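# Move the sand core from mould onto plywood board

## Task

The elongated sand core with a rounded nose sits in its seat in the mould, and the plywood board next to the mould holds nothing. Lift the core out of the mould and set it down on that board so its flat block faces downward, then release it so no gripper still holds it.

## Robot and tools

Robot: two arms, left_arm and right_arm, each ending in a two-finger parallel gripper. The names are labels only and do not match left or right in a picture. Keep the arms from colliding or pushing on one another, and never knock or set anything off the table. While you carry the core, something may briefly pull on it, or shove a loose item.

Frame: all poses are in one scene frame. Origin sits on the table surface midway between the arms, +z is up, +x reaches out across the table, and left_arm is mounted toward +y. For each gripper, the fingers extend along its own +z axis and close along its own y axis. The reported end_effector_position is the point between the finger pads, roughly 1 cm short of the tips. Reported hand positions can be a little wrong, more so far from the base.

The 16-number row: every command that moves an arm uses a single flat list covering both arms: left_arm x, y, z, qw, qx, qy, qz, opening, then right_arm in the same eight slots. x, y, z are an absolute target position in metres in the scene frame; qw, qx, qy, qz are an absolute target orientation quaternion, w first, in the same frame. Opening runs from -1 (closed) to +1 (fully open, 0.094 m) and is a setting, not a change. Always fill all 16 numbers, even if one arm should not move: for an idle arm, repeat the full pose it reported just before it went idle plus the opening it should keep. To hold orientation steady, reuse your own earlier quaternion rather than the slightly drifted reported one.

execute_actions: argument actions is a list with zero or one entry. An empty list just returns the current state. An entry {"rows": [...], "steps": n} runs n control steps (1 to 15, default 15, each 1/30 s); it holds 1 to 15 rows, one per step, and the final row is reused for leftover steps. An entry {"steps": n} with no rows is a pause of up to 300 steps measured from the previous result, so your thinking time eats into it. Optional pictures (true/false) chooses whether camera images come back; by default they do. A call is rejected, sending nothing, if any target lies more than 0.6 m from that arm's last reported position along any axis of its gripper.

move: target is one 16-number row as above (absolute poses). speed is the top path speed in m/s, 0.002 to 0.5, default 0.25; rotation is capped at twice that value in rad/s. Each gripper travels a straight line toward its pose, both arms finishing together, lasting 0.5 to 10 s; past 10 s it halts short. Rotation takes the shorter direction. The opening is applied as the move begins. Paths ignore obstacles and the other arm, and the real hand trails or overshoots the path. Faster contact hits harder; aiming deeper past a contact squeezes harder. The result adds a move: line giving the ending (done, off_target, moving, held, fault) and any limits (paced = target was clipped; held = some steps were blocked, after which the arm can surge fast), plus each gripper's distance to its pose.

wait: seconds, 0 to 10; nothing new is sent meanwhile.

zoom_image: camera is cam_high, cam_left_wrist or cam_right_wrist; region is [x0, y0, x1, y1] in pixels of that camera's latest image, top-left is (0, 0), at most 504 by 504. It returns an enlarged view.

finished_scene: scene is the integer number of the current scene. It closes the scene permanently and reports whether the goal was met, so call it only once the core rests on the board and is released.

Control behaviour: each step, the commanded pose is limited to within 70 mm and 16 degrees of the measured pose, then reached by damped inverse kinematics that favours position over orientation. After an action ends, an arm only continues to its last clipped pose, so long reaches need several calls; read the returned pose and send the remainder. Arms often stop a centimetre or more from the target, usually below it. Elbows never fully straighten. Joint limits (rad, base to gripper): waist -2.618 to 3.054, shoulder 0 to 3.142, elbow 0 to 3.142, wrist pitch -1.571 to 1.571, wrist yaw -1.571 to 1.571, wrist roll -2.094 to 2.094.

Reading results: a state line shows each arm's position and quaternion. grip_measured is the finger gap on the same -1..1 scale as the opening; the last value in Joint positions is that gap in metres; each gripper may read about 1 mm off. To grasp, command an opening roughly 0.03 below grip_measured for a firm hold (less for a lighter one); pad force tops out near 50 to 62 N. HELD marks steps where your row was partly or fully withheld, and a pose unreachable line names the arm a clearance check altered. A Hand target line shows where the controller is currently driving each gripper. Joint torques are raw drive outputs, noisy and offset. MOTOR HOT appears at 75 C; at 90 C that arm halts for 10 s, and at 100 C it goes limp and drops, each shown as an OVER-TEMPERATURE FAULT, so avoid holding loads longer than needed. FAULT lines mean an arm stopped.

Cameras: cam_high is a fixed overhead pinhole view; cam_left_wrist and cam_right_wrist are fisheye cameras on the hands, all 504x504. Calibration lines give intrinsics and world-to-camera transforms, accurate to a few degrees and millimetres.

Avoid dropping or sliding the core, slamming into the mould or board, and fast or deep presses. Move smoothly and efficiently.

Each tool is called after "Request:" in YAML: its name, and indented under it one key for each argument.

## Session

Request:
execute_actions:
  actions: []

Scene clock: 0.00 s of 4400.00 s.
left_arm: end_effector_position=(+0.2756, +0.2537, +0.3178) grip_measured=+1.000 end_effector_quat_wxyz=(+0.216, +0.700, +0.544, +0.410) | right_arm: end_effector_position=(+0.3898, -0.5703, +0.3542) grip_measured=+1.000 end_effector_quat_wxyz=(+0.403, +0.297, +0.852, +0.154)
Joint positions: left_arm=[-0.824  0.985  1.305 -1.177 -0.714  1.348  0.094] | right_arm=[-0.681  1.932  2.354 -1.305 -0.623  0.083  0.094]
Joint velocities: left_arm=[ 0.002 -0.012 -0.002 -0.007  0.022  0.037  0.   ] | right_arm=[ 0.002  0.002 -0.012 -0.081 -0.007 -0.022  0.   ]
Joint torques (N m, as the arm reports them, + toward a larger angle): no reading
Hand target (left_arm): +0.275, +0.256, +0.321; +0.219, +0.696, +0.546, +0.412
Hand target (right_arm): +0.389, -0.568, +0.356; +0.403, +0.295, +0.852, +0.156

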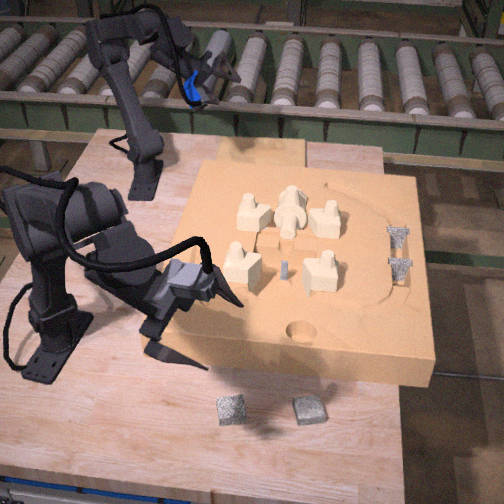

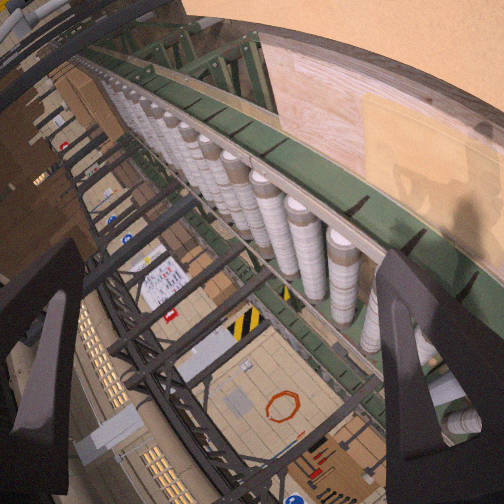

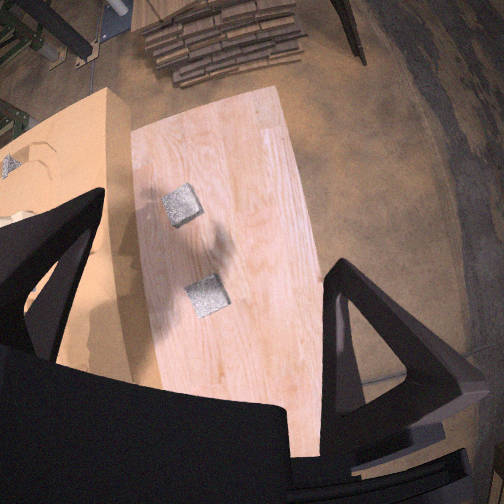

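Request:
zoom_image:
  camera: "cam_high"
  region: [180, 120, 440, 320]

Region (180, 120, 440, 320) of cam_high's 504x504 image, scaled by 1.938, with more detail than that image has; it fills the top 388 rows of this view, and the rest is white.

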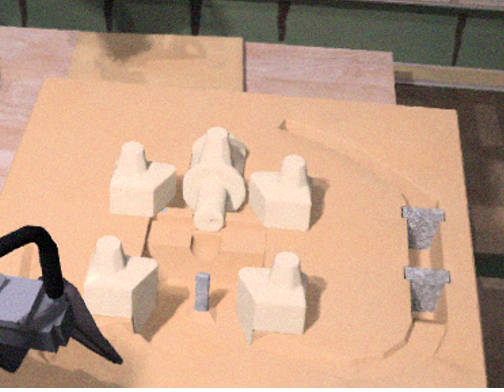

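Request:
move:
  target: [0.42,0.08,0.36,0,0.707,0.707,0,1,0.389,-0.568,0.356,0.403,0.295,0.852,0.156,1]

Scene clock: 13.97 s of 4400.00 s.
left_arm: end_effector_position=(+0.4175, +0.0747, +0.3571) grip_measured=+1.000 end_effector_quat_wxyz=(+0.318, +0.687, +0.646, +0.100) | right_arm: end_effector_position=(+0.3898, -0.5703, +0.3542) grip_measured=+1.000 end_effector_quat_wxyz=(+0.403, +0.297, +0.852, +0.154)
Joint positions: left_arm=[-0.661  2.062  2.732 -1.562 -0.047  1.064  0.094] | right_arm=[-0.681  1.932  2.354 -1.305 -0.623  0.083  0.094]
Joint velocities: left_arm=[ 0.007  0.007 -0.007 -0.051 -0.007 -0.022  0.   ] | right_arm=[ 0.002 -0.007 -0.022 -0.022 -0.022  0.037  0.   ]
Joint torques (N m, as the arm reports them, + toward a larger angle): left_arm=[  1.05 -10.83   7.37   1.11   0.08  -0.06] | right_arm=[ 0.05 -8.81  6.52  1.37 -0.28 -0.03]
Hand target (left_arm): +0.418, +0.078, +0.362; +0.325, +0.679, +0.651, +0.095
Hand target (right_arm): +0.389, -0.568, +0.356; +0.403, +0.295, +0.852, +0.156
Off the commanded pose (left_arm): 0.006 m, 39 deg; orientation clipped at the last step of the last action.
Off the commanded pose (right_arm): 0.003 m, 0 deg.
joint sent to its limit (left arm) — the command would take joint 4 (wrist pitch) past its lower limit, so that joint was sent only as far as its limit.
After step 90, 7.67 s passed at rest.
move: off_target (left_arm); limits=paced
camera_calibration (this result's frames):
cam_left_wrist: T_world_to_cam=[[-0.835319, -0.097501, -0.541051, 0.546644], [-0.346429, 0.857525, 0.380314, -0.044071], [0.426883, 0.505119, -0.750084, 0.143201], [0, 0, 0, 1]] pos_world=[0.380225, 0.0187569, 0.419935]

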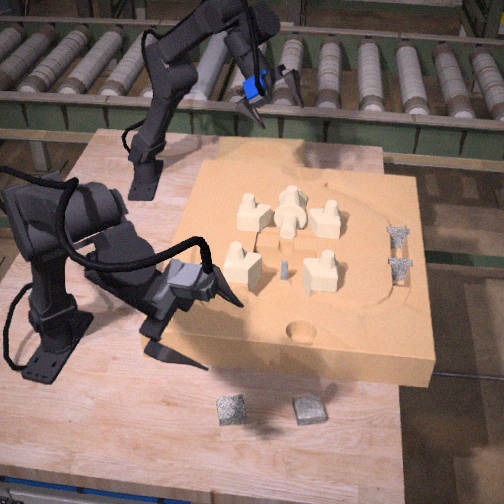

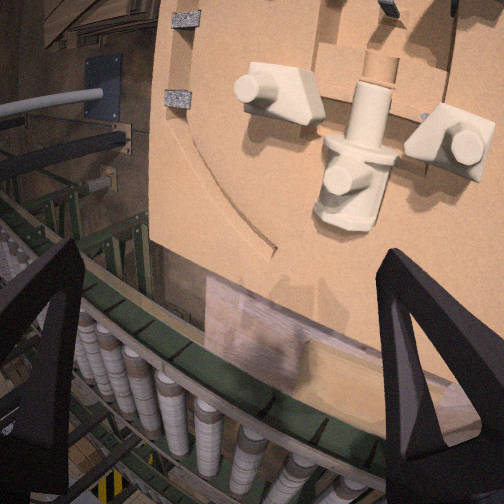

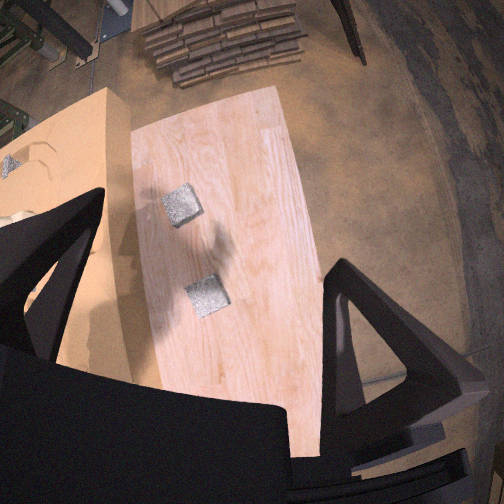

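Request:
move:
  target: [0.443,0.092,0.23,0,0.707,0.707,0,0.2,0.389,-0.568,0.356,0.403,0.295,0.852,0.156,1]
  speed: 0.15

Scene clock: 24.13 s of 4400.00 s.
left_arm: end_effector_position=(+0.4436, +0.0875, +0.2363) grip_measured=+0.202 end_effector_quat_wxyz=(+0.165, +0.700, +0.693, +0.050) | right_arm: end_effector_position=(+0.3898, -0.5703, +0.3542) grip_measured=+1.000 end_effector_quat_wxyz=(+0.403, +0.297, +0.852, +0.154)
Joint positions: left_arm=[-0.592  2.201  2.54  -1.562 -0.006  1.064  0.056] | right_arm=[-0.681  1.932  2.354 -1.305 -0.623  0.083  0.094]
Joint velocities: left_arm=[ 0.002 -0.017 -0.012 -0.007 -0.066  0.051  0.   ] | right_arm=[-0.012  0.012  0.007 -0.051 -0.022 -0.081  0.   ]
Joint torques (N m, as the arm reports them, + toward a larger angle): left_arm=[  0.97 -13.18   4.91   0.67   0.11   0.07] | right_arm=[ 0.05 -8.81  6.53  1.37 -0.29 -0.03]
Hand target (left_arm): +0.442, +0.092, +0.230; +0.154, +0.699, +0.697, +0.042
Hand target (right_arm): +0.389, -0.568, +0.356; +0.403, +0.295, +0.852, +0.156
Off the commanded pose (left_arm): 0.008 m, 20 deg; orientation clipped at the last step of the last action.
Off the commanded pose (right_arm): 0.003 m, 0 deg.
joint sent to its limit (left arm) — the command would take joint 4 (wrist pitch) past its lower limit, so that joint was sent only as far as its limit.
After step 90, 4.50 s passed at rest.
move: off_target (left_arm); limits=paced
camera_calibration (this result's frames):
cam_left_wrist: T_world_to_cam=[[-0.955878, -0.0812035, -0.282318, 0.495202], [-0.239124, 0.773315, 0.5872, -0.0890893], [0.170638, 0.628801, -0.758612, 0.139851], [0, 0, 0, 1]] pos_world=[0.428185, 0.021168, 0.29821]

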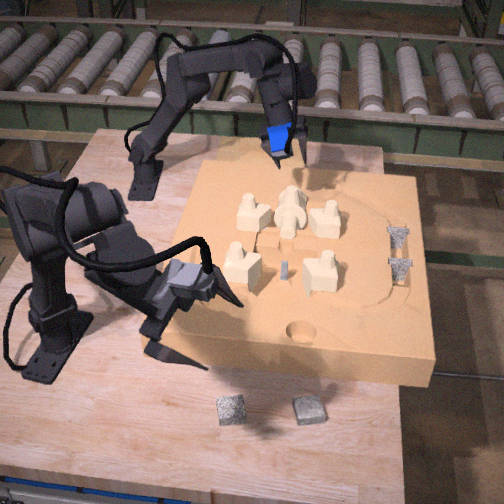

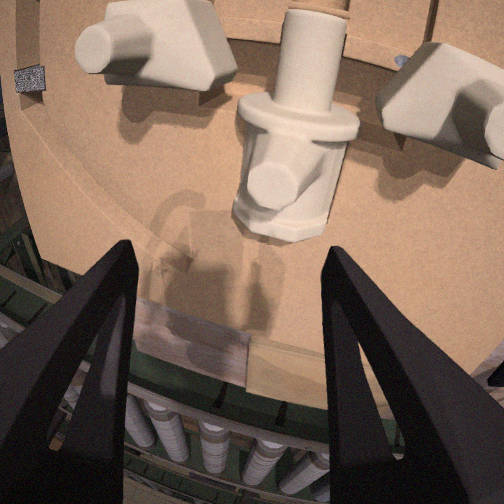

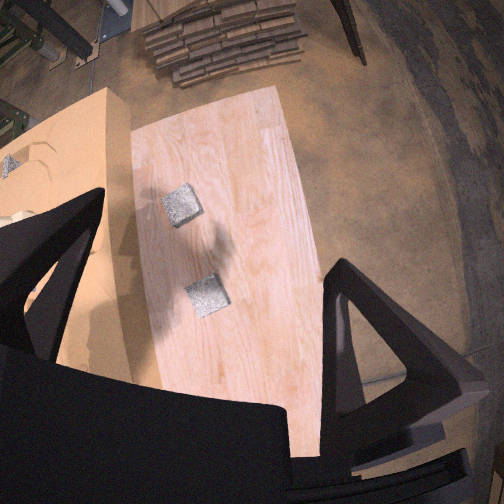

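Request:
move:
  target: [0.445,0.088,0.2,0.153,0.69,0.69,0.153,0.1,0.389,-0.568,0.356,0.403,0.295,0.852,0.156,1]
  speed: 0.08

Scene clock: 43.67 s of 4400.00 s.
left_arm: end_effector_position=(+0.4477, +0.0912, +0.1931) grip_measured=+0.102 end_effector_quat_wxyz=(+0.142, +0.692, +0.691, +0.150) | right_arm: end_effector_position=(+0.3898, -0.5703, +0.3542) grip_measured=+1.000 end_effector_quat_wxyz=(+0.403, +0.297, +0.852, +0.154)
Joint positions: left_arm=[-0.667  2.073  2.124 -1.276 -0.236  1.022  0.052] | right_arm=[-0.681  1.932  2.354 -1.305 -0.623  0.083  0.094]
Joint velocities: left_arm=[ 0.012 -0.002 -0.002  0.022 -0.081 -0.022  0.001] | right_arm=[-0.002 -0.007 -0.022  0.037 -0.007 -0.037  0.   ]
Joint torques (N m, as the arm reports them, + toward a larger angle): left_arm=[ -0.74 -15.     5.53   0.84  -0.18  -0.06] | right_arm=[ 0.03 -8.76  6.54  1.37 -0.28 -0.02]
Hand target (left_arm): +0.445, +0.088, +0.200; +0.152, +0.691, +0.690, +0.153
Hand target (right_arm): +0.389, -0.568, +0.356; +0.403, +0.295, +0.852, +0.156
Off the commanded pose (left_arm): 0.008 m, 1 deg.
Off the commanded pose (right_arm): 0.003 m, 0 deg.
After step 90, 14.63 s passed at rest.
move: done
camera_calibration (this result's frames):
cam_left_wrist: T_world_to_cam=[[-0.915722, -0.0633331, -0.39679, 0.489773], [-0.338751, 0.652784, 0.677584, -0.0274889], [0.216105, 0.754892, -0.619223, 0.045259], [0, 0, 0, 1]] pos_world=[0.429404, 0.0147975, 0.240989]

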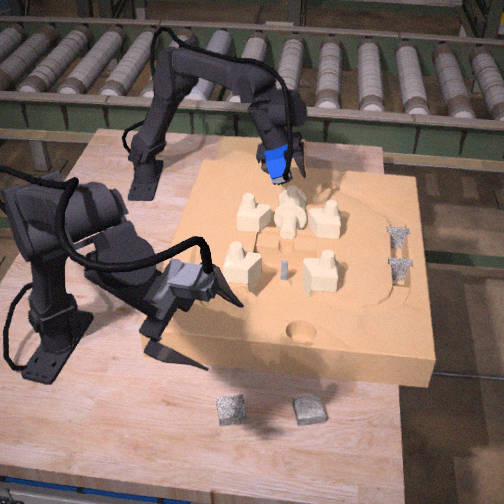

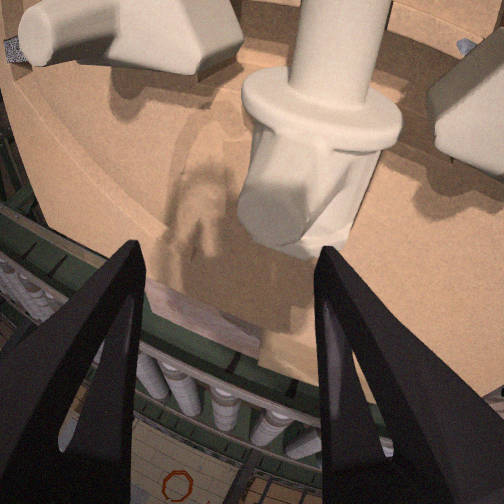

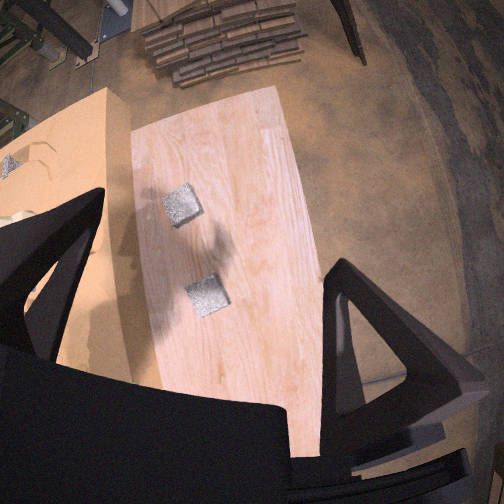

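Request:
move:
  target: [0.452,0.094,0.168,0.153,0.69,0.69,0.153,0.1,0.389,-0.568,0.356,0.403,0.295,0.852,0.156,1]
  speed: 0.04

Scene clock: 50.80 s of 4400.00 s.
left_arm: end_effector_position=(+0.4505, +0.0895, +0.1614) grip_measured=+0.102 end_effector_quat_wxyz=(+0.144, +0.694, +0.689, +0.151) | right_arm: end_effector_position=(+0.3898, -0.5703, +0.3542) grip_measured=+1.000 end_effector_quat_wxyz=(+0.403, +0.297, +0.852, +0.154)
Joint positions: left_arm=[-0.667  2.048  1.954 -1.127 -0.237  1.029  0.052] | right_arm=[-0.681  1.932  2.354 -1.305 -0.623  0.083  0.094]
Joint velocities: left_arm=[-0.017  0.002  0.007 -0.022 -0.007 -0.051  0.   ] | right_arm=[-0.007 -0.012 -0.007 -0.007  0.095  0.022  0.   ]
Joint torques (N m, as the arm reports them, + toward a larger angle): left_arm=[  0.86 -15.08   5.77   0.86  -0.11   0.07] | right_arm=[ 0.01 -8.78  6.54  1.38 -0.29 -0.02]
Hand target (left_arm): +0.452, +0.094, +0.168; +0.153, +0.690, +0.691, +0.153
Hand target (right_arm): +0.389, -0.568, +0.356; +0.403, +0.295, +0.852, +0.156
Off the commanded pose (left_arm): 0.008 m, 1 deg.
Off the commanded pose (right_arm): 0.003 m, 0 deg.
After step 90, 2.97 s passed at rest.
move: done
camera_calibration (this result's frames):
cam_left_wrist: T_world_to_cam=[[-0.914079, -0.0573727, -0.401457, 0.479076], [-0.338028, 0.654703, 0.676093, -0.00423874], [0.224045, 0.753706, -0.617844, 0.0226114], [0, 0, 0, 1]] pos_world=[0.431415, 0.0132186, 0.209164]

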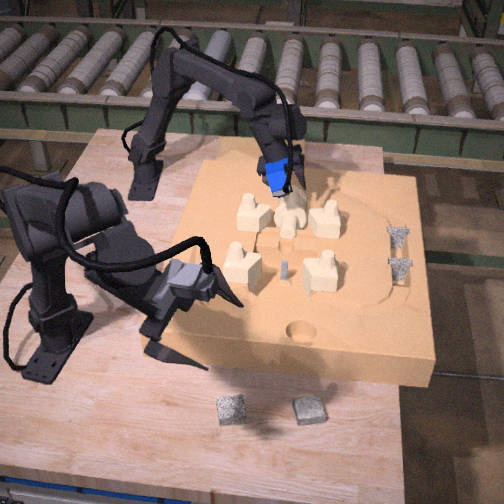

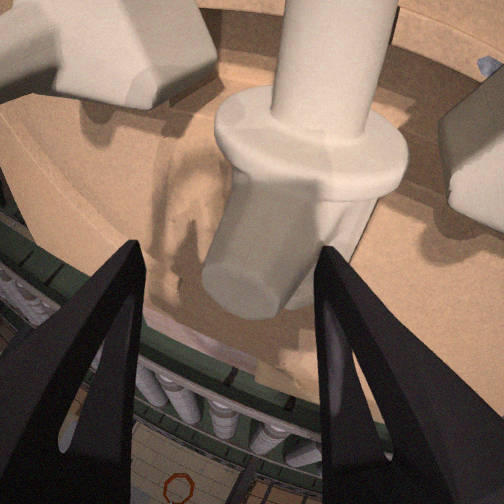

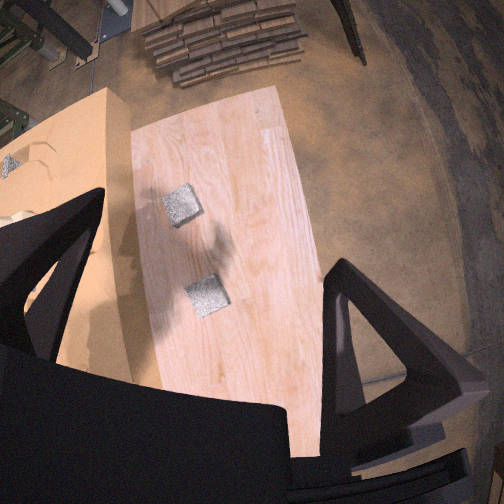

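Request:
move:
  target: [0.446,0.1,0.143,0.153,0.69,0.69,0.153,0.1,0.389,-0.568,0.356,0.403,0.295,0.852,0.156,1]
  speed: 0.03

Scene clock: 54.37 s of 4400.00 s.
left_arm: end_effector_position=(+0.4439, +0.0956, +0.1370) grip_measured=+0.102 end_effector_quat_wxyz=(+0.143, +0.695, +0.688, +0.152) | right_arm: end_effector_position=(+0.3898, -0.5703, +0.3542) grip_measured=+1.000 end_effector_quat_wxyz=(+0.403, +0.297, +0.852, +0.154)
Joint positions: left_arm=[-0.664  2.     1.787 -1.007 -0.237  1.034  0.052] | right_arm=[-0.681  1.932  2.354 -1.305 -0.623  0.083  0.094]
Joint velocities: left_arm=[-0.012 -0.027 -0.007  0.066  0.007 -0.022  0.   ] | right_arm=[-0.007 -0.012 -0.007 -0.007 -0.022  0.081  0.   ]
Joint torques (N m, as the arm reports them, + toward a larger angle): left_arm=[  0.96 -14.57   5.88   0.84  -0.1    0.06] | right_arm=[ 0.05 -8.83  6.55  1.36 -0.28 -0.02]
Hand target (left_arm): +0.446, +0.100, +0.143; +0.153, +0.690, +0.690, +0.153
Hand target (right_arm): +0.389, -0.568, +0.356; +0.403, +0.295, +0.852, +0.156
Off the commanded pose (left_arm): 0.008 m, 1 deg.
Off the commanded pose (right_arm): 0.003 m, 0 deg.
move: done
camera_calibration (this result's frames):
cam_left_wrist: T_world_to_cam=[[-0.914054, -0.0552965, -0.401806, 0.463489], [-0.337246, 0.653974, 0.677188, 0.00562324], [0.225324, 0.754494, -0.616416, 0.00356002], [0, 0, 0, 1]] pos_world=[0.424748, 0.0192658, 0.184619]

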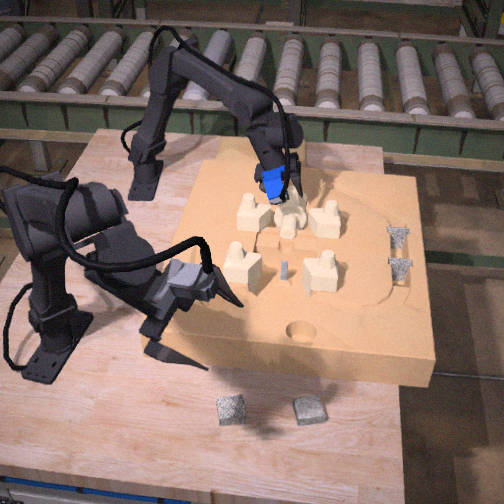

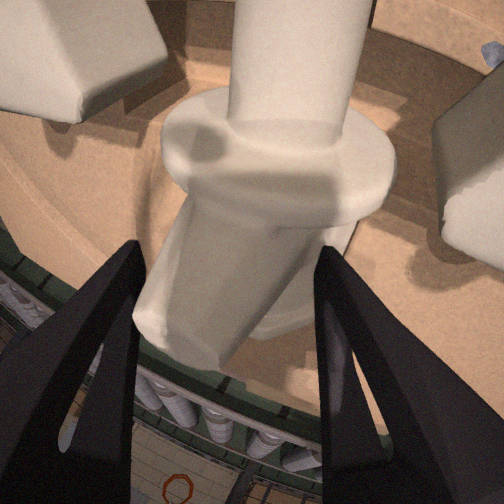

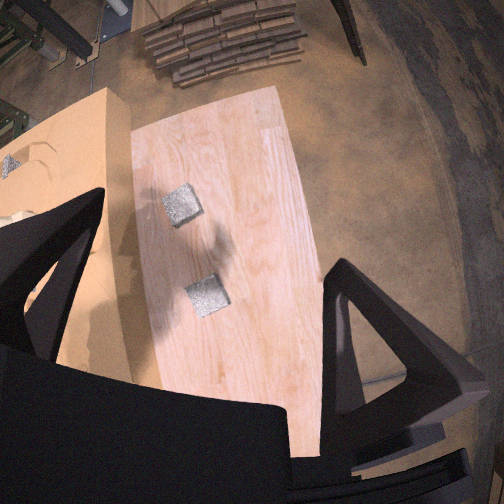

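Request:
move:
  target: [0.452,0.102,0.143,0.153,0.69,0.69,0.153,0.1,0.389,-0.568,0.356,0.403,0.295,0.852,0.156,1]
  speed: 0.02

Request:
move:
  target: [0.452,0.102,0.143,0.153,0.69,0.69,0.153,-0.4,0.389,-0.568,0.356,0.403,0.295,0.852,0.156,1]
  speed: 0.02

Scene clock: 58.30 s of 4400.00 s.
left_arm: end_effector_position=(+0.4474, +0.1007, +0.1372) grip_measured=+0.102 end_effector_quat_wxyz=(+0.143, +0.694, +0.689, +0.154) | right_arm: end_effector_position=(+0.3898, -0.5703, +0.3542) grip_measured=+1.000 end_effector_quat_wxyz=(+0.403, +0.297, +0.852, +0.154)
Joint positions: left_arm=[-0.65   2.     1.787 -1.004 -0.236  1.045  0.052] | right_arm=[-0.681  1.932  2.354 -1.305 -0.623  0.083  0.094]
Joint velocities: left_arm=[-0.007 -0.007  0.017 -0.022 -0.022 -0.007  0.001] | right_arm=[ 0.007 -0.007 -0.012 -0.051  0.037  0.007  0.   ]
Joint torques (N m, as the arm reports them, + toward a larger angle): left_arm=[  0.86 -13.17   8.09   0.82  -0.06   0.06] | right_arm=[ 0.   -8.82  6.54  1.36 -0.29 -0.01]
Hand target (left_arm): +0.452, +0.102, +0.143; +0.153, +0.690, +0.690, +0.153
Hand target (right_arm): +0.389, -0.568, +0.356; +0.403, +0.295, +0.852, +0.156
Off the commanded pose (left_arm): 0.007 m, 1 deg.
Off the commanded pose (right_arm): 0.003 m, 0 deg.
After step 90, 0.07 s passed at rest.
move: done
camera_calibration (this result's frames):
cam_left_wrist: T_world_to_cam=[[-0.913111, -0.057855, -0.403586, 0.467146], [-0.340836, 0.651537, 0.677739, 0.00509849], [0.223741, 0.756408, -0.614644, -0.000684322], [0, 0, 0, 1]] pos_world=[0.428447, 0.0242225, 0.184658]

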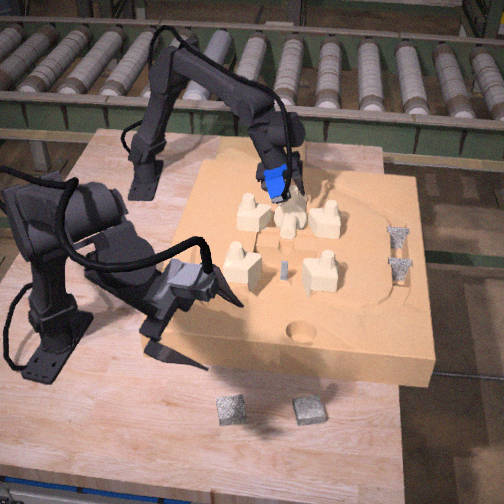

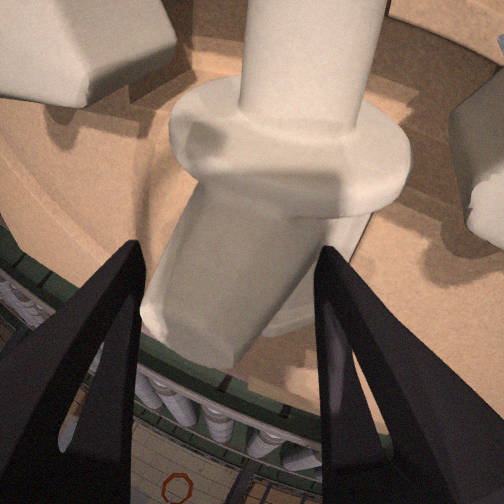

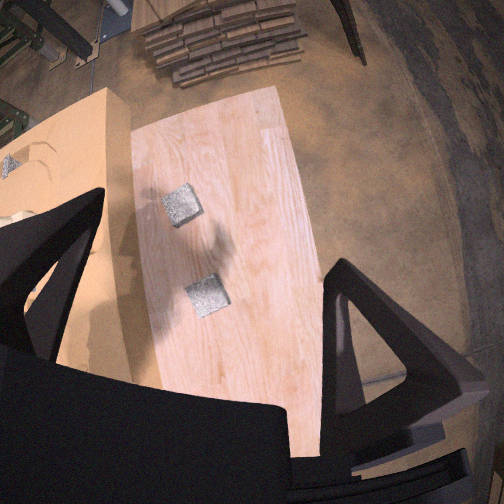

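Scene clock: 59.07 s of 4400.00 s.
left_arm: end_effector_position=(+0.4422, +0.1004, +0.1396) grip_measured=-0.180 end_effector_quat_wxyz=(+0.142, +0.696, +0.689, +0.141) | right_arm: end_effector_position=(+0.3898, -0.5703, +0.3542) grip_measured=+1.000 end_effector_quat_wxyz=(+0.403, +0.297, +0.852, +0.154)
Joint positions: left_arm=[-0.648  1.99   1.79  -1.025 -0.211  1.046  0.039] | right_arm=[-0.681  1.932  2.354 -1.305 -0.623  0.083  0.094]
Joint velocities: left_arm=[-0.017 -0.007 -0.007  0.022  0.022  0.007  0.001] | right_arm=[ 0.017  0.012 -0.007  0.007  0.037 -0.051  0.   ]
Joint torques (N m, as the arm reports them, + toward a larger angle): left_arm=[  0.65 -12.29   7.8    0.97  -0.28   0.06] | right_arm=[ 0.04 -8.79  6.52  1.37 -0.28 -0.03]
Hand target (left_arm): +0.452, +0.102, +0.143; +0.153, +0.690, +0.690, +0.153
Hand target (right_arm): +0.389, -0.568, +0.356; +0.403, +0.295, +0.852, +0.156
Off the commanded pose (left_arm): 0.010 m, 2 deg.
Off the commanded pose (right_arm): 0.003 m, 0 deg.
move: done
camera_calibration (this result's frames):
cam_left_wrist: T_world_to_cam=[[-0.921454, -0.0575801, -0.384197, 0.464308], [-0.322794, 0.663758, 0.674707, -0.00687812], [0.216164, 0.745728, -0.630209, 0.0088597], [0, 0, 0, 1]] pos_world=[0.423703, 0.0246934, 0.18861]

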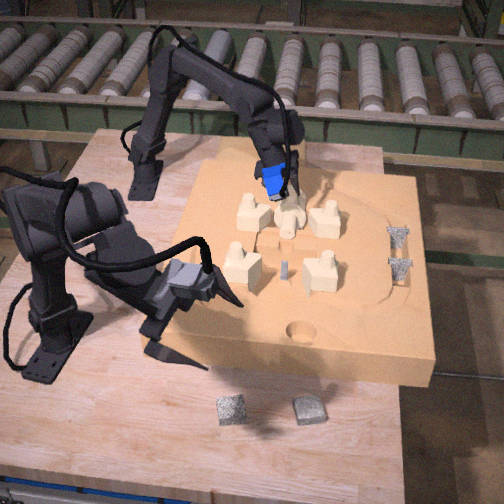

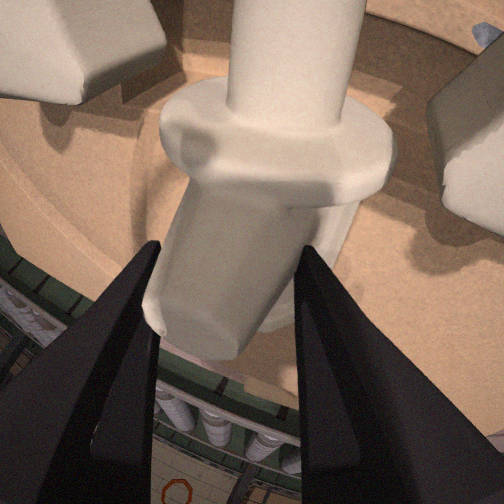

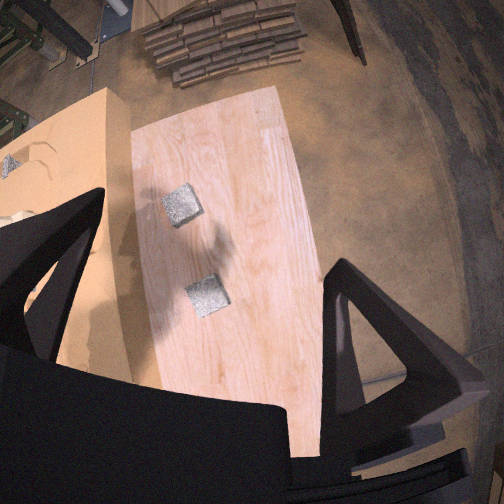

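Request:
move:
  target: [0.444,0.1,0.19,0.142,0.696,0.689,0.141,-0.215,0.389,-0.568,0.356,0.403,0.295,0.852,0.156,1]
  speed: 0.02

Scene clock: 64.70 s of 4400.00 s.
left_arm: end_effector_position=(+0.4422, +0.1003, +0.1450) grip_measured=-0.209 end_effector_quat_wxyz=(+0.102, +0.701, +0.695, +0.126) | right_arm: end_effector_position=(+0.3898, -0.5703, +0.3542) grip_measured=+1.000 end_effector_quat_wxyz=(+0.403, +0.297, +0.852, +0.154)
Joint positions: left_arm=[-0.644  2.085  1.977 -1.204 -0.201  1.037  0.037] | right_arm=[-0.681  1.932  2.354 -1.305 -0.623  0.083  0.094]
Joint velocities: left_arm=[ 0.007  0.007  0.007 -0.066  0.095 -0.007 -0.   ] | right_arm=[-0.012 -0.017 -0.007 -0.051  0.095  0.081  0.   ]
Joint torques (N m, as the arm reports them, + toward a larger angle): left_arm=[ -0.11 -18.73  12.21   0.41  -0.22   0.12] | right_arm=[ 0.05 -8.84  6.55  1.36 -0.29 -0.02]
Hand target (left_arm): +0.443, +0.101, +0.189; +0.142, +0.696, +0.689, +0.141
Hand target (right_arm): +0.389, -0.568, +0.356; +0.403, +0.295, +0.852, +0.156
Off the commanded pose (left_arm): 0.045 m, 5 deg.
Off the commanded pose (right_arm): 0.003 m, 0 deg.
move: off_target (left_arm)
camera_calibration (this result's frames):
cam_left_wrist: T_world_to_cam=[[-0.948218, -0.0532414, -0.313125, 0.467451], [-0.273856, 0.636419, 0.721092, -0.0360538], [0.160887, 0.769504, -0.618045, 0.0325358], [0, 0, 0, 1]] pos_world=[0.428137, 0.0227967, 0.192477]

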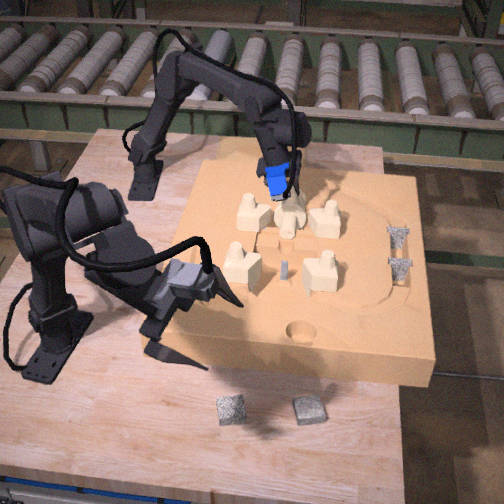

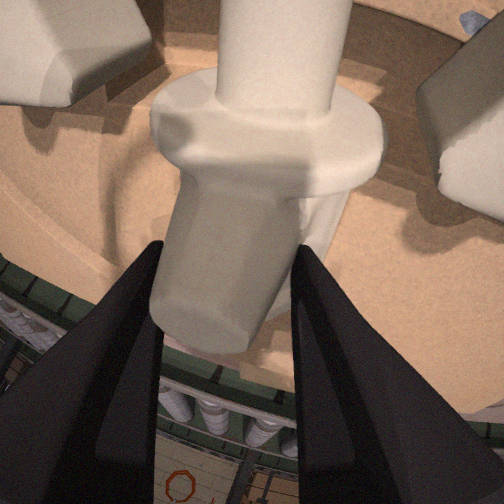

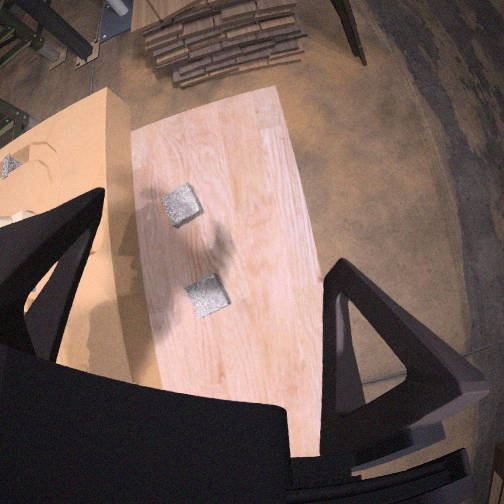

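Request:
move:
  target: [0.444,0.1,0.225,0.142,0.696,0.689,0.141,-0.25,0.389,-0.568,0.356,0.403,0.295,0.852,0.156,1]
  speed: 0.015

Scene clock: 74.17 s of 4400.00 s.
left_arm: end_effector_position=(+0.4452, +0.1005, +0.2214) grip_measured=-0.248 end_effector_quat_wxyz=(+0.143, +0.694, +0.692, +0.140) | right_arm: end_effector_position=(+0.3898, -0.5703, +0.3542) grip_measured=+1.000 end_effector_quat_wxyz=(+0.403, +0.297, +0.852, +0.154)
Joint positions: left_arm=[-0.643  2.095  2.281 -1.41  -0.207  1.043  0.035] | right_arm=[-0.681  1.932  2.354 -1.305 -0.623  0.083  0.094]
Joint velocities: left_arm=[ 0.002  0.022 -0.022  0.022 -0.066 -0.037 -0.   ] | right_arm=[-0.002  0.002  0.002 -0.051  0.022 -0.066  0.   ]
Joint torques (N m, as the arm reports them, + toward a larger angle): left_arm=[ -0.25 -12.4    8.88   0.62  -0.16   0.07] | right_arm=[ 0.04 -8.78  6.53  1.36 -0.29 -0.03]
Hand target (left_arm): +0.444, +0.100, +0.225; +0.142, +0.696, +0.689, +0.142
Hand target (right_arm): +0.389, -0.568, +0.356; +0.403, +0.295, +0.852, +0.156
Off the commanded pose (left_arm): 0.004 m, 0 deg.
Off the commanded pose (right_arm): 0.003 m, 0 deg.
After step 90, 0.70 s passed at rest.
move: done
camera_calibration (this result's frames):
cam_left_wrist: T_world_to_cam=[[-0.92125, -0.065101, -0.383485, 0.498996], [-0.326632, 0.664817, 0.671811, -0.058903], [0.211211, 0.744164, -0.633726, 0.0628089], [0, 0, 0, 1]] pos_world=[0.427195, 0.0249047, 0.270733]

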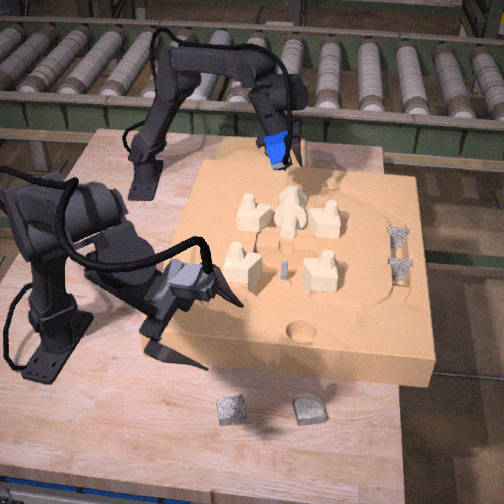

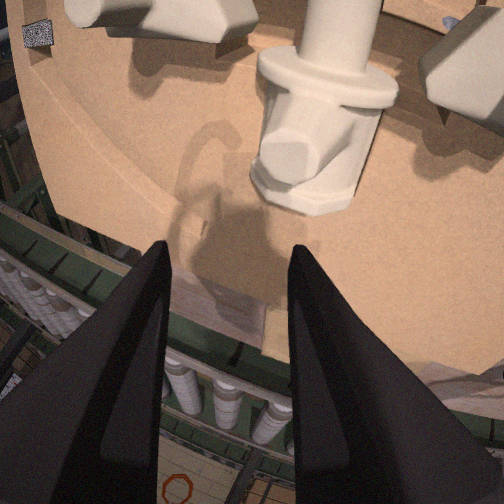

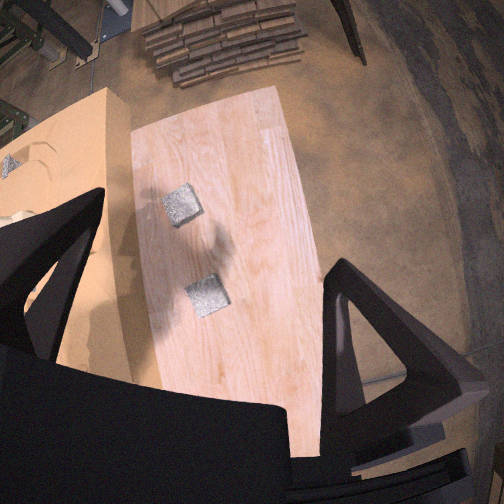

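Request:
move:
  target: [0.444,0.0,0.24,0.142,0.696,0.689,0.141,0.1,0.389,-0.568,0.356,0.403,0.295,0.852,0.156,1]
  speed: 0.1

Scene clock: 80.50 s of 4400.00 s.
left_arm: end_effector_position=(+0.4434, +0.0019, +0.2357) grip_measured=+0.098 end_effector_quat_wxyz=(+0.207, +0.697, +0.670, +0.149) | right_arm: end_effector_position=(+0.3898, -0.5703, +0.3542) grip_measured=+1.000 end_effector_quat_wxyz=(+0.403, +0.297, +0.852, +0.154)
Joint positions: left_arm=[-0.826  2.396  2.826 -1.554 -0.269  0.92   0.052] | right_arm=[-0.681  1.932  2.354 -1.305 -0.623  0.083  0.094]
Joint velocities: left_arm=[-0.002 -0.002  0.002 -0.066 -0.095  0.037  0.   ] | right_arm=[-0.007 -0.002  0.007 -0.007 -0.051 -0.022  0.   ]
Joint torques (N m, as the arm reports them, + toward a larger angle): left_arm=[ -0.24 -14.32   8.28   0.85  -0.21  -0.05] | right_arm=[ 0.07 -8.81  6.51  1.37 -0.28 -0.03]
Hand target (left_arm): +0.444, +0.000, +0.240; +0.215, +0.692, +0.672, +0.152
Hand target (right_arm): +0.389, -0.568, +0.356; +0.403, +0.295, +0.852, +0.156
Off the commanded pose (left_arm): 0.005 m, 8 deg.
Off the commanded pose (right_arm): 0.003 m, 0 deg.
elbow stopped short (left arm): the move would have taken joint 3 (elbow) straighter than the controller allows; a more bent joint 3 avoids this.
After step 90, 1.97 s passed at rest.
move: off_target (left_arm)
camera_calibration (this result's frames):
cam_left_wrist: T_world_to_cam=[[-0.877787, -0.0510456, -0.476324, 0.499003], [-0.360403, 0.725407, 0.586424, 0.0313725], [0.315595, 0.686424, -0.65515, 0.104469], [0, 0, 0, 1]] pos_world=[0.416355, -0.068996, 0.287733]

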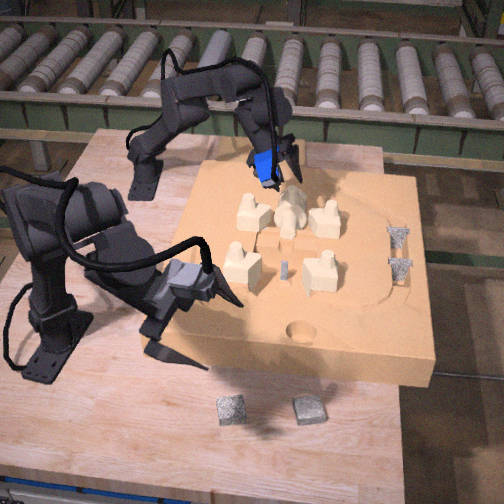

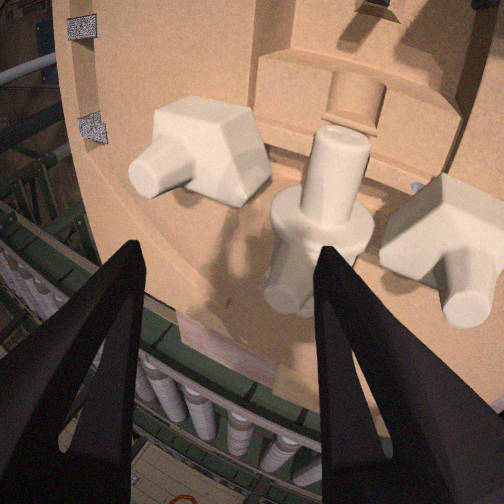

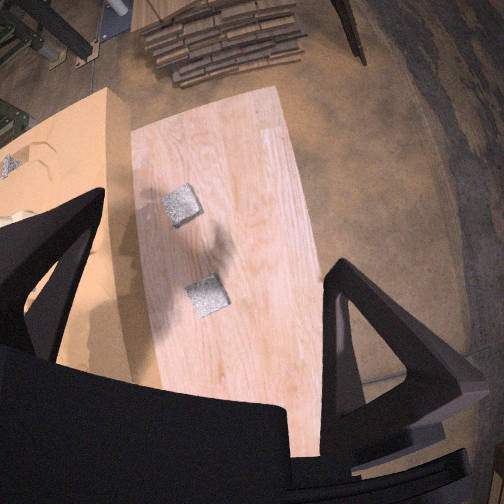

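Request:
move:
  target: [0.448,0.1,0.185,0,0.707,0.707,0,0.1,0.389,-0.568,0.356,0.403,0.295,0.852,0.156,1]
  speed: 0.1

Request:
move:
  target: [0.448,0.102,0.14,0,0.707,0.707,0,0.1,0.389,-0.568,0.356,0.403,0.295,0.852,0.156,1]
  speed: 0.03

Scene clock: 93.47 s of 4400.00 s.
left_arm: end_effector_position=(+0.4534, +0.0951, +0.1786) grip_measured=+0.099 end_effector_quat_wxyz=(+0.099, +0.704, +0.703, +0.033) | right_arm: end_effector_position=(+0.3898, -0.5703, +0.3542) grip_measured=+1.000 end_effector_quat_wxyz=(+0.403, +0.297, +0.852, +0.154)
Joint positions: left_arm=[-0.568  2.302  2.498 -1.558 -0.007  1.081  0.052] | right_arm=[-0.681  1.932  2.354 -1.305 -0.623  0.083  0.094]
Joint velocities: left_arm=[ 0.007  0.007 -0.007  0.022 -0.037 -0.007 -0.001] | right_arm=[-0.017 -0.017 -0.007  0.007  0.037  0.022  0.   ]
Joint torques (N m, as the arm reports them, + toward a larger angle): left_arm=[  0.75 -16.63   4.97   0.44   0.11   0.09] | right_arm=[ 0.02 -8.78  6.56  1.37 -0.28 -0.03]
Hand target (left_arm): +0.448, +0.100, +0.184; +0.097, +0.704, +0.703, +0.027
Hand target (right_arm): +0.389, -0.568, +0.356; +0.403, +0.295, +0.852, +0.156
Off the commanded pose (left_arm): 0.010 m, 12 deg.
Off the commanded pose (right_arm): 0.003 m, 0 deg.
joint sent to its limit (left arm) — the command would take joint 4 (wrist pitch) past its lower limit, so that joint was sent only as far as its limit.
After step 90, 7.07 s passed at rest.
move: off_target (left_arm)
camera_calibration (this result's frames):
cam_left_wrist: T_world_to_cam=[[-0.982378, -0.0730112, -0.172053, 0.480515], [-0.170545, 0.726783, 0.665358, -0.0994006], [0.0764664, 0.682976, -0.726427, 0.121423], [0, 0, 0, 1]] pos_world=[0.44581, 0.0243967, 0.237016]

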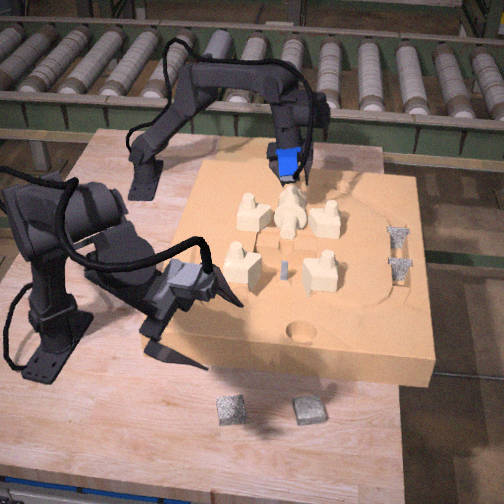

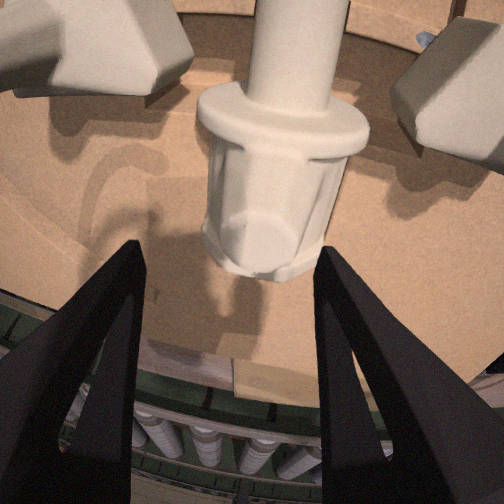

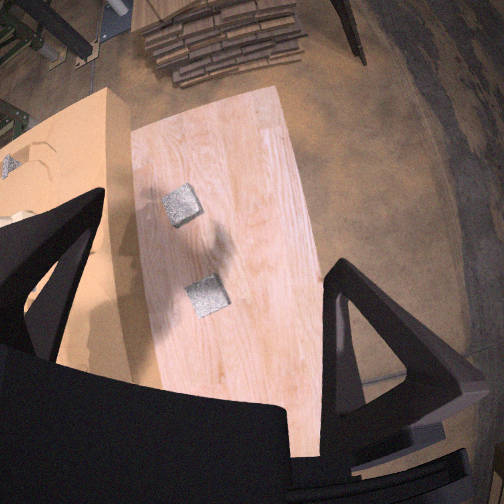

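Scene clock: 97.17 s of 4400.00 s.
left_arm: end_effector_position=(+0.4509, +0.0965, +0.1503) grip_measured=+0.099 end_effector_quat_wxyz=(+0.063, +0.707, +0.704, +0.023) | right_arm: end_effector_position=(+0.3898, -0.5703, +0.3542) grip_measured=+1.000 end_effector_quat_wxyz=(+0.403, +0.297, +0.852, +0.154)
Joint positions: left_arm=[-0.568  2.345  2.466 -1.559 -0.007  1.084  0.052] | right_arm=[-0.681  1.932  2.354 -1.305 -0.623  0.083  0.094]
Joint velocities: left_arm=[-0.012  0.002 -0.007  0.022 -0.007  0.081  0.   ] | right_arm=[-0.002 -0.002 -0.007 -0.022  0.007 -0.022  0.   ]
Joint torques (N m, as the arm reports them, + toward a larger angle): left_arm=[  0.9  -13.93   4.99   0.31   0.08   0.08] | right_arm=[ 0.07 -8.81  6.5   1.37 -0.28 -0.02]
Hand target (left_arm): +0.448, +0.102, +0.140; +0.044, +0.706, +0.706, +0.012
Hand target (right_arm): +0.389, -0.568, +0.356; +0.403, +0.295, +0.852, +0.156
Off the commanded pose (left_arm): 0.012 m, 8 deg.
Off the commanded pose (right_arm): 0.003 m, 0 deg.
joint sent to its limit (left arm) — the command would take joint 4 (wrist pitch) past its lower limit, so that joint was sent only as far as its limit.
move: off_target (left_arm)
camera_calibration (this result's frames):
cam_left_wrist: T_world_to_cam=[[-0.991912, -0.0649508, -0.109051, 0.467302], [-0.123065, 0.702486, 0.700977, -0.106393], [0.0310778, 0.708728, -0.704797, 0.11484], [0, 0, 0, 1]] pos_world=[0.446861, 0.0237008, 0.206477]

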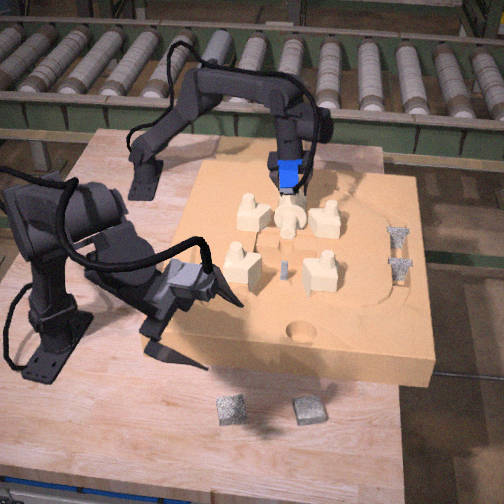

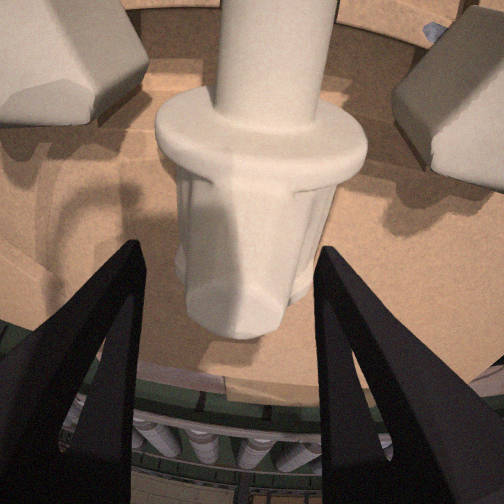

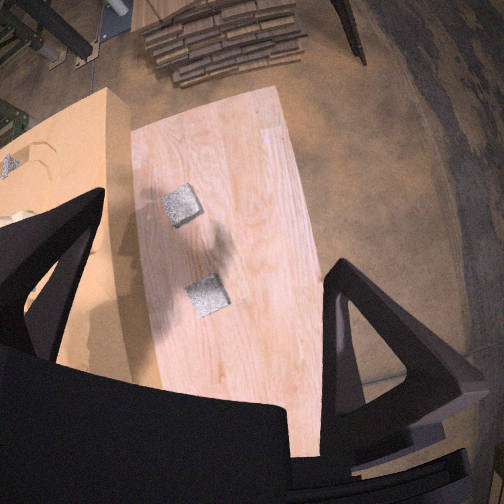

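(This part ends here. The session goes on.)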